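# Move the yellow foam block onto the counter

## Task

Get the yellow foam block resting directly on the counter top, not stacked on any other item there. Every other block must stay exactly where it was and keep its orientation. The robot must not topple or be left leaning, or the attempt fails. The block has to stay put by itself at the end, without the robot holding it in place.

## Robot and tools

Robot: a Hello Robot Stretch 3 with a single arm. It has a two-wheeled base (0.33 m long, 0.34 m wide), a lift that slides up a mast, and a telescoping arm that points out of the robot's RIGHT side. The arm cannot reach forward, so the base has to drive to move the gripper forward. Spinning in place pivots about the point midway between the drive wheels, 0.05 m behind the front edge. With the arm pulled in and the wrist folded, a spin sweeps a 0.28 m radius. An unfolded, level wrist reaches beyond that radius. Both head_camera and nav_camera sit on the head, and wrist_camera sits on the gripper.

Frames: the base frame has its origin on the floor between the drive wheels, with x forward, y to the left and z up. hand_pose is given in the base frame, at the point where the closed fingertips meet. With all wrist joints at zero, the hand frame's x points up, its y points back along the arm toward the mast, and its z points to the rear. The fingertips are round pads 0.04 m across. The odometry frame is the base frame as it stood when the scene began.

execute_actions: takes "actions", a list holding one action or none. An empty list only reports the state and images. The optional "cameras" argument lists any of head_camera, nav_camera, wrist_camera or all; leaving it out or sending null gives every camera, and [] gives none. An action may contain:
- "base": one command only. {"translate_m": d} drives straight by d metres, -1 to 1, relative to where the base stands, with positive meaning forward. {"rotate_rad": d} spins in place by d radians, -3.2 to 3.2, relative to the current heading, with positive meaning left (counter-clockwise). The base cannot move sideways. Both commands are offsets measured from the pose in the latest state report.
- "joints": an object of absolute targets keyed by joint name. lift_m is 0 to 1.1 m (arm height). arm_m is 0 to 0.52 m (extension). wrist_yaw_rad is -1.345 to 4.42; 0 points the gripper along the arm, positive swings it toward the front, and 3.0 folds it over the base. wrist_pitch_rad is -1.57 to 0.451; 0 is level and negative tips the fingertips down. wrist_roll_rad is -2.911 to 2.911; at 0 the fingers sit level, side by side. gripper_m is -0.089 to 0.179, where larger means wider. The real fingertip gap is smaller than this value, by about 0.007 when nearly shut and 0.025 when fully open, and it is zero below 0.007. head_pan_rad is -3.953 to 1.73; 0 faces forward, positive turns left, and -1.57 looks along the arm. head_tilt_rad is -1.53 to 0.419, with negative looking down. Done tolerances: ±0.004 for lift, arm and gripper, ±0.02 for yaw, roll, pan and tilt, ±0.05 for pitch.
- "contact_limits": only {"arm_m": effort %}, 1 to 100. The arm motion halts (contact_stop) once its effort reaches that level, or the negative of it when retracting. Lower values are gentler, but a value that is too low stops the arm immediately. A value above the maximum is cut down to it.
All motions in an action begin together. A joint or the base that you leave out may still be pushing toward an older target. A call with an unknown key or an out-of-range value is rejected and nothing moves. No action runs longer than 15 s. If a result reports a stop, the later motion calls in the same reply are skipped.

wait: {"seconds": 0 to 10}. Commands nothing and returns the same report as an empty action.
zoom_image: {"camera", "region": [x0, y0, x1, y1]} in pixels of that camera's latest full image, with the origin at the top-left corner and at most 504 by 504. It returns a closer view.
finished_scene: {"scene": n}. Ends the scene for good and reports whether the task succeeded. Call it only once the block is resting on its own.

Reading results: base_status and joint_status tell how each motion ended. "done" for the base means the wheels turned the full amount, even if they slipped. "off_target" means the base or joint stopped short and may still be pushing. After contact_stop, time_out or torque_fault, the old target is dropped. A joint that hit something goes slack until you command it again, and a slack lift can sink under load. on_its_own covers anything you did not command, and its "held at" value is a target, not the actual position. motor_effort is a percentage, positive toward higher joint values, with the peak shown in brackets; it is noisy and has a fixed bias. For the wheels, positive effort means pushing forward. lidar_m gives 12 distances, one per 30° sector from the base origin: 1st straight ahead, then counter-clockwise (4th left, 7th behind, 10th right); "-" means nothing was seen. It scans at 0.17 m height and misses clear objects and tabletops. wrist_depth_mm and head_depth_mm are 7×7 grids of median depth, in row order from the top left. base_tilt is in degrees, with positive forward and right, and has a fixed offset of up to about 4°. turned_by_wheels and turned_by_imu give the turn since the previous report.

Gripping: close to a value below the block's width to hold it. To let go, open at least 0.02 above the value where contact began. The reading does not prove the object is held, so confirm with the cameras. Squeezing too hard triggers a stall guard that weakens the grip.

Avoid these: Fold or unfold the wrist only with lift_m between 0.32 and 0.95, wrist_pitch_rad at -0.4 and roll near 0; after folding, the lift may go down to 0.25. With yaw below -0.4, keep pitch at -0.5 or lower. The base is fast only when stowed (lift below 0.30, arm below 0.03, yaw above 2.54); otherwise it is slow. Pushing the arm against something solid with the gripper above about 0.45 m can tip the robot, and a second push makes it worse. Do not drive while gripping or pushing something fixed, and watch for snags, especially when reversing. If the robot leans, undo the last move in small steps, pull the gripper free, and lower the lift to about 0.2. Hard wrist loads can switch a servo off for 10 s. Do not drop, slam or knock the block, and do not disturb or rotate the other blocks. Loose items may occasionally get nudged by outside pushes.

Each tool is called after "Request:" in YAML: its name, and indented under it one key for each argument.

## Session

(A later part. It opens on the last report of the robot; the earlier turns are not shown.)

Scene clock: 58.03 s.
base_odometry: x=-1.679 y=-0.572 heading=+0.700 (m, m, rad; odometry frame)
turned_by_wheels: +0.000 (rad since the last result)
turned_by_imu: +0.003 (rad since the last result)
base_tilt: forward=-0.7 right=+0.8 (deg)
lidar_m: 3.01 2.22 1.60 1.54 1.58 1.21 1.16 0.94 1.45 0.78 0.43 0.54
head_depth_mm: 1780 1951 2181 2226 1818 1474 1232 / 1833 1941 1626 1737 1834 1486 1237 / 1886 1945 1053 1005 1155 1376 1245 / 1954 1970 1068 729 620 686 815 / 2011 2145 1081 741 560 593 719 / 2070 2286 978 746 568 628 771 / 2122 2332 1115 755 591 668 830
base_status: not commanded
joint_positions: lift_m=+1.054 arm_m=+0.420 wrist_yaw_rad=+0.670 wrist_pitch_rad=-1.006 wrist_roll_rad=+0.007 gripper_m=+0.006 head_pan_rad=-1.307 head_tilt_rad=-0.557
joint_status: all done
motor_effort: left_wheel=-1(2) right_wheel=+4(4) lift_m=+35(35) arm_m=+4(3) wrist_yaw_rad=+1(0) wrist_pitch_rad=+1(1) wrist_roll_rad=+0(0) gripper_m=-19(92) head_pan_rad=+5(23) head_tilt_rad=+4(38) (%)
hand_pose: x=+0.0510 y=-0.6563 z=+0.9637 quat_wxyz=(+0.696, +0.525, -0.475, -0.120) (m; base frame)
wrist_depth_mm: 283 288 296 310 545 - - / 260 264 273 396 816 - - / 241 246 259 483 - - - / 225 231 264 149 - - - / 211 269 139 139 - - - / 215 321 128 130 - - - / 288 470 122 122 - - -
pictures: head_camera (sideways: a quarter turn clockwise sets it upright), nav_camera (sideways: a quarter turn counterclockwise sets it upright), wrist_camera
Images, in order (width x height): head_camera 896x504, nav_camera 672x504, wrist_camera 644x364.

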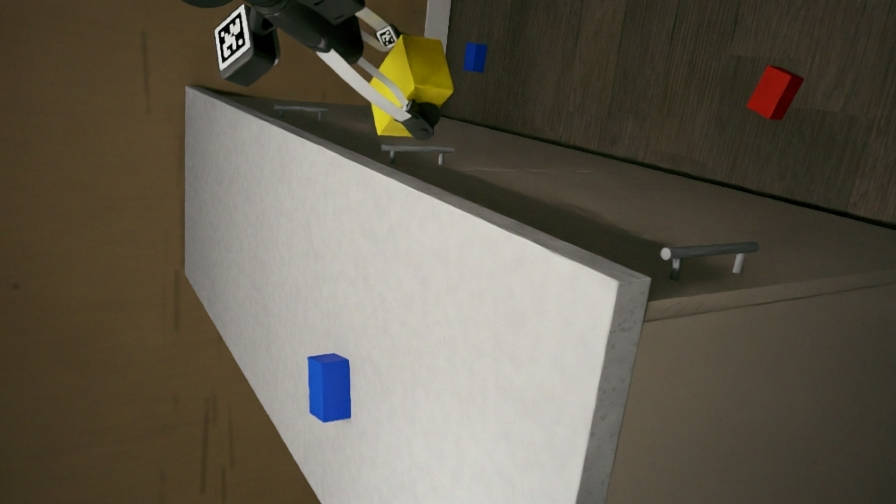

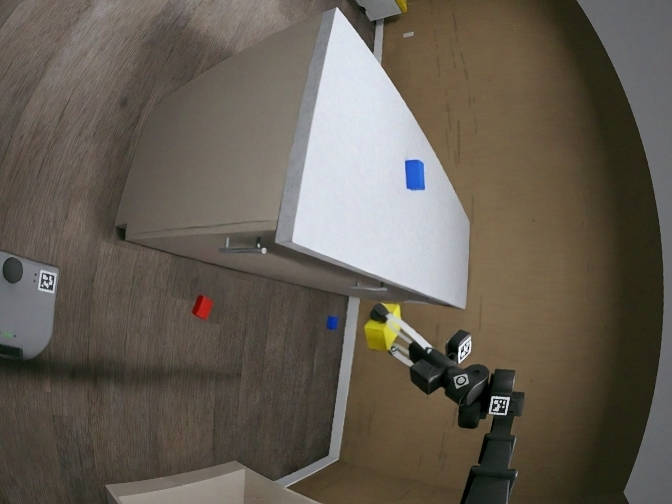

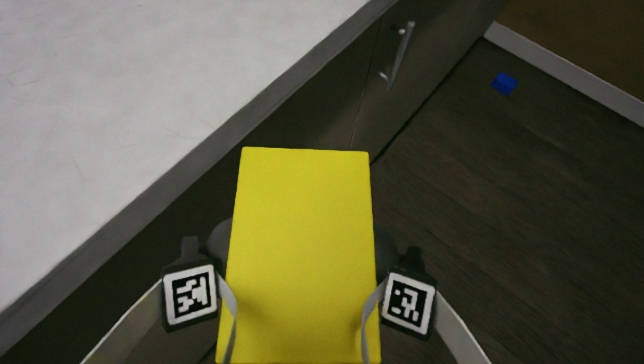

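Request:
execute_actions:
  actions:
    - {"base": {"rotate_rad": 0.4}, "joints": {"lift_m": 1.042, "head_pan_rad": -1.5, "head_tilt_rad": -0.55}}
  cameras: ["head_camera", "wrist_camera"]

Scene clock: 62.87 s.
base_odometry: x=-1.679 y=-0.572 heading=+1.099 (m, m, rad; odometry frame)
turned_by_wheels: +0.400 (rad since the last result)
turned_by_imu: +0.404 (rad since the last result)
base_tilt: forward=-0.7 right=+0.8 (deg)
lidar_m: 2.56 1.67 1.54 1.55 1.26 1.16 0.94 1.41 1.58 0.43 0.49 3.01
head_depth_mm: 1818 - 1025 1046 1468 1471 1233 / 1935 - 921 717 787 993 1183 / 2031 2151 1056 665 554 621 771 / 2129 2333 1002 696 574 637 768 / 2265 2470 1084 739 608 705 870 / 2381 2647 2738 746 652 789 1007 / 2548 2873 3225 751 725 900 1201
base_status: done
joint_positions: lift_m=+1.043 arm_m=+0.420 wrist_yaw_rad=+0.670 wrist_pitch_rad=-1.007 wrist_roll_rad=+0.007 gripper_m=+0.006 head_pan_rad=-1.493 head_tilt_rad=-0.557
joint_status: all done
motor_effort: left_wheel=-2(9) right_wheel=+4(11) lift_m=+11(30) arm_m=+4(3) wrist_yaw_rad=+0(0) wrist_pitch_rad=+2(2) wrist_roll_rad=+0(0) gripper_m=-19(20) head_pan_rad=-4(28) head_tilt_rad=+3(0) (%)
hand_pose: x=+0.0509 y=-0.6562 z=+0.9519 quat_wxyz=(+0.696, +0.525, -0.475, -0.121) (m; base frame)
wrist_depth_mm: 268 272 280 287 293 300 308 / 248 250 256 263 266 274 279 / 228 232 236 241 245 251 255 / 213 216 213 149 227 231 236 / 198 201 139 139 213 215 220 / 186 189 128 130 199 200 203 / 175 177 123 122 182 189 191
pictures: head_camera (sideways: a quarter turn clockwise sets it upright), wrist_camera
Images, in order (width x height): head_camera 896x504, wrist_camera 644x364.

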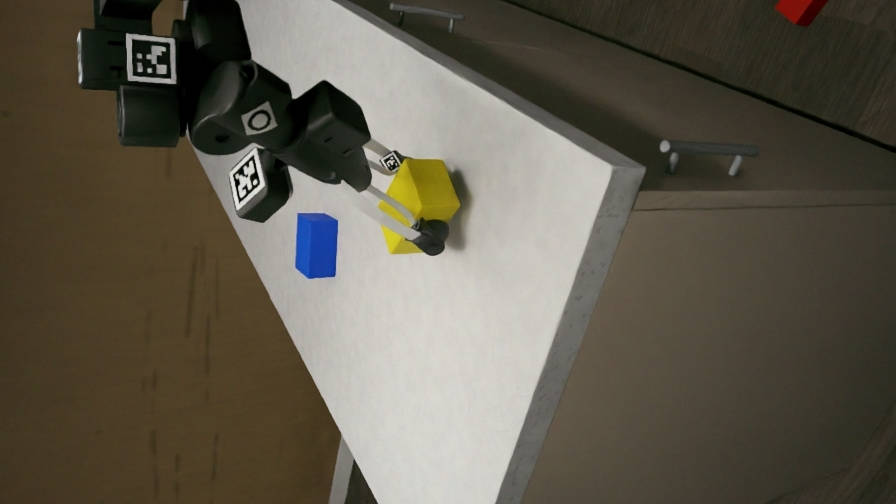

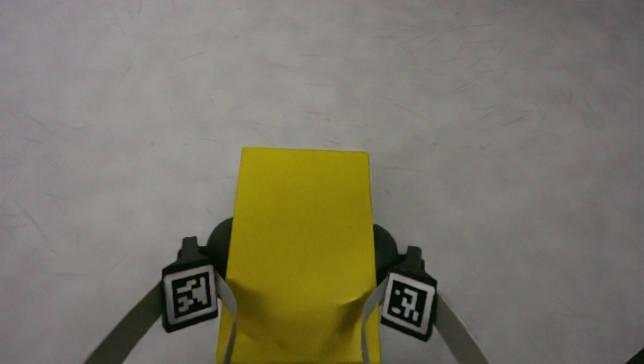

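Request:
execute_actions:
  actions:
    - {"joints": {"lift_m": 1.022}}
  cameras: []

Request:
execute_actions:
  actions:
    - {"joints": {"gripper_m": 0.115}}
  cameras: ["head_camera", "wrist_camera"]

Scene clock: 64.17 s.
base_odometry: x=-1.679 y=-0.572 heading=+1.099 (m, m, rad; odometry frame)
turned_by_wheels: +0.000 (rad since the last result)
turned_by_imu: +0.000 (rad since the last result)
base_tilt: forward=-0.7 right=+0.7 (deg)
lidar_m: 2.56 1.68 1.54 1.55 1.26 1.16 0.94 1.41 1.58 0.43 0.49 3.02
head_depth_mm: 1835 - 1021 1047 1456 1463 1235 / 1928 - - 719 791 987 1193 / 2045 2158 988 667 554 622 768 / 2133 2348 1003 700 576 636 767 / 2267 2513 1085 739 607 705 871 / 2407 2656 2765 745 652 790 1005 / 2524 2871 3138 754 725 896 1194
base_status: not commanded
joint_positions: lift_m=+1.023 arm_m=+0.420 wrist_yaw_rad=+0.670 wrist_pitch_rad=-1.007 wrist_roll_rad=+0.007 gripper_m=+0.006 head_pan_rad=-1.493 head_tilt_rad=-0.557
joint_status: all done
motor_effort: left_wheel=-2(2) right_wheel=+3(3) lift_m=+11(11) arm_m=+3(3) wrist_yaw_rad=+0(0) wrist_pitch_rad=+2(2) wrist_roll_rad=+1(0) gripper_m=-20(19) head_pan_rad=-4(5) head_tilt_rad=+3(3) (%)
hand_pose: x=+0.0509 y=-0.6562 z=+0.9319 quat_wxyz=(+0.696, +0.525, -0.475, -0.121) (m; base frame)
wrist_depth_mm: 242 247 254 258 264 271 279 / 223 226 231 236 241 246 251 / 205 209 213 217 222 226 230 / 192 195 192 149 205 210 212 / 179 182 139 139 193 194 197 / 168 171 128 130 180 181 184 / 158 160 122 122 165 171 172
pictures: none
No camera images: the call's "cameras" was empty. Leave "cameras" out to get every camera's image.

Scene clock: 65.77 s.
base_odometry: x=-1.679 y=-0.572 heading=+1.099 (m, m, rad; odometry frame)
turned_by_wheels: +0.000 (rad since the last result)
turned_by_imu: +0.000 (rad since the last result)
base_tilt: forward=-0.7 right=+0.8 (deg)
lidar_m: 2.56 1.67 1.53 1.54 1.26 1.16 0.94 1.41 1.58 0.43 0.49 3.01
head_depth_mm: 1838 - 1014 1045 1459 1463 1235 / 1922 - - 718 788 988 1191 / 2038 2144 - 672 553 624 769 / 2133 2354 1006 701 574 635 767 / 2262 2480 1091 737 608 705 872 / 2390 2697 2763 745 654 791 1003 / 2536 2848 3131 755 725 906 1197
base_status: not commanded
joint_positions: lift_m=+1.023 arm_m=+0.420 wrist_yaw_rad=+0.670 wrist_pitch_rad=-1.007 wrist_roll_rad=+0.007 gripper_m=+0.115 head_pan_rad=-1.493 head_tilt_rad=-0.557
joint_status: all done
motor_effort: left_wheel=-2(1) right_wheel=+3(4) lift_m=+11(11) arm_m=+3(4) wrist_yaw_rad=+0(0) wrist_pitch_rad=+2(2) wrist_roll_rad=+0(0) gripper_m=-1(80) head_pan_rad=-4(4) head_tilt_rad=+3(3) (%)
hand_pose: x=+0.0509 y=-0.6562 z=+0.9319 quat_wxyz=(+0.696, +0.525, -0.475, -0.121) (m; base frame)
wrist_depth_mm: 244 247 251 257 265 271 278 / 223 227 231 236 241 246 251 / 207 209 213 217 221 226 232 / 192 193 192 152 206 208 213 / 179 182 180 142 192 194 197 / 167 - 135 132 178 183 184 / - 159 126 124 166 171 172
pictures: head_camera (sideways: a quarter turn clockwise sets it upright), wrist_camera
Images, in order (width x height): head_camera 896x504, wrist_camera 644x364.

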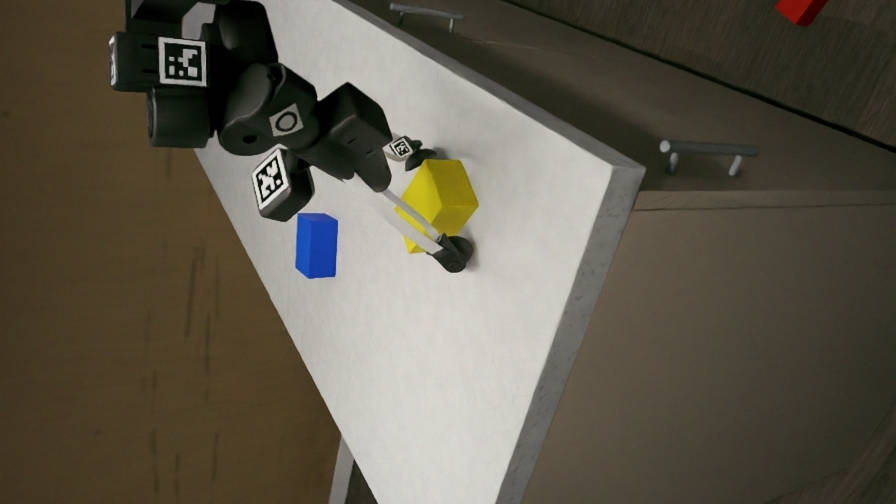

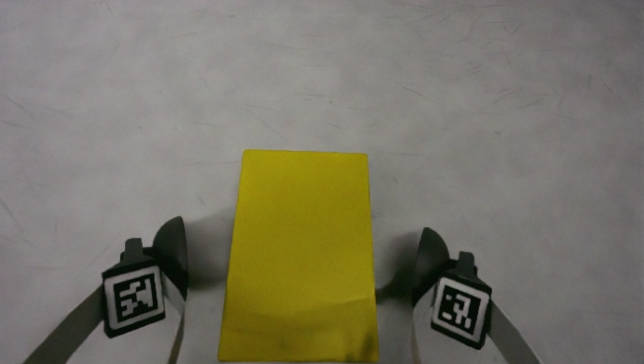

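Request:
execute_actions:
  actions:
    - {"joints": {"lift_m": 1.085}}
  cameras: ["head_camera", "nav_camera", "wrist_camera"]

Scene clock: 67.40 s.
base_odometry: x=-1.679 y=-0.572 heading=+1.099 (m, m, rad; odometry frame)
turned_by_wheels: +0.000 (rad since the last result)
turned_by_imu: +0.000 (rad since the last result)
base_tilt: forward=-0.7 right=+0.8 (deg)
lidar_m: 2.57 1.67 1.54 1.55 1.26 1.16 0.94 1.41 1.58 0.43 0.49 3.02
head_depth_mm: - 1512 1022 1044 1461 1462 1240 / 1903 - 969 718 787 992 1191 / 2019 2176 987 674 552 623 768 / 2146 2343 1004 700 577 635 766 / 2285 2518 1088 739 605 704 869 / 2391 2632 2759 747 653 792 1007 / 2544 2838 3135 756 724 900 1197
base_status: not commanded
joint_positions: lift_m=+1.084 arm_m=+0.420 wrist_yaw_rad=+0.670 wrist_pitch_rad=-1.007 wrist_roll_rad=+0.007 gripper_m=+0.115 head_pan_rad=-1.493 head_tilt_rad=-0.557
joint_status: all done
motor_effort: left_wheel=-2(1) right_wheel=+4(4) lift_m=+35(36) arm_m=+3(4) wrist_yaw_rad=+0(0) wrist_pitch_rad=+2(2) wrist_roll_rad=+0(0) gripper_m=+0(0) head_pan_rad=-4(4) head_tilt_rad=+3(3) (%)
hand_pose: x=+0.0509 y=-0.6562 z=+0.9937 quat_wxyz=(+0.696, +0.525, -0.475, -0.121) (m; base frame)
wrist_depth_mm: 322 330 336 343 352 358 371 / 296 303 307 316 323 327 338 / 275 279 285 289 296 301 306 / 255 259 263 268 273 278 285 / 239 244 242 206 255 259 264 / 224 - 228 193 238 243 245 / 211 212 214 183 221 227 237
pictures: head_camera (sideways: a quarter turn clockwise sets it upright), nav_camera (sideways: a quarter turn counterclockwise sets it upright), wrist_camera
Images, in order (width x height): head_camera 896x504, nav_camera 672x504, wrist_camera 644x364.

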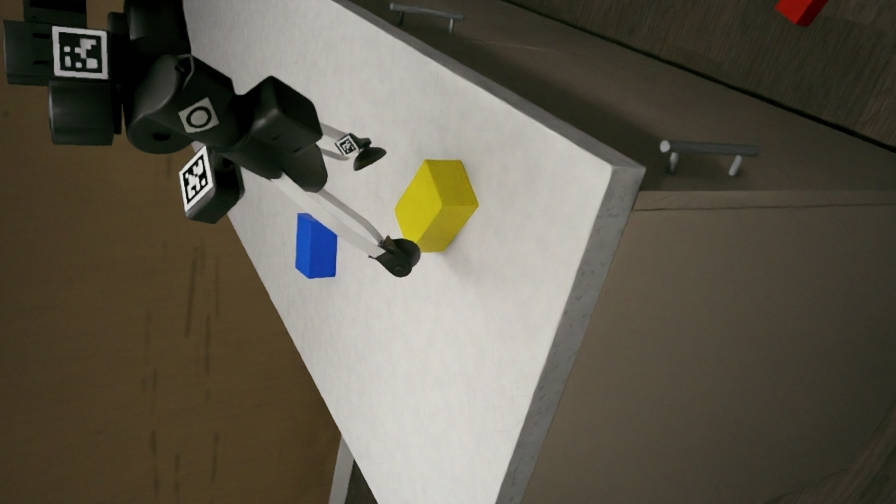

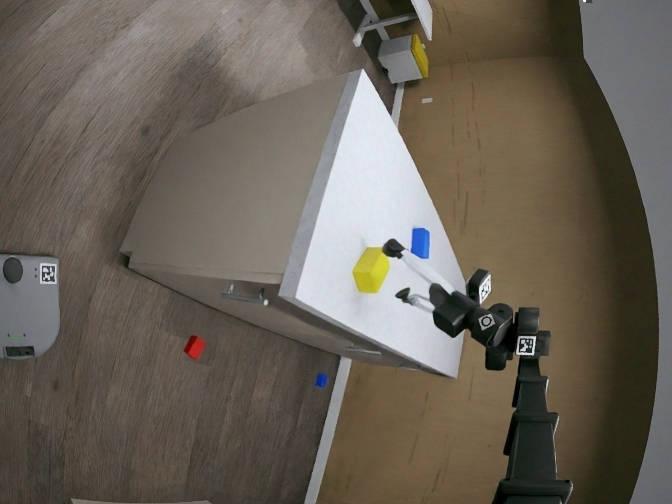

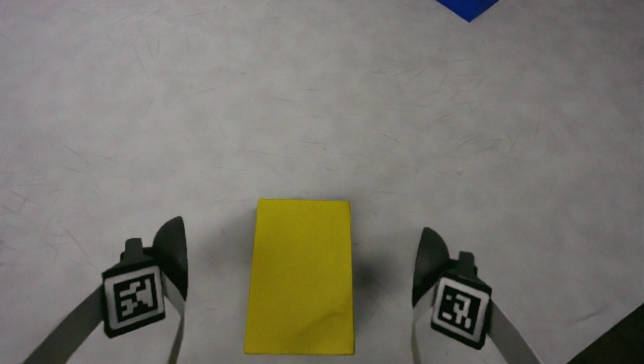

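The yellow block is resting on the counter, and the other blocks haven't been touched.

Request:
finished_scene:
  scene: 1

The scene is finished: the task was done.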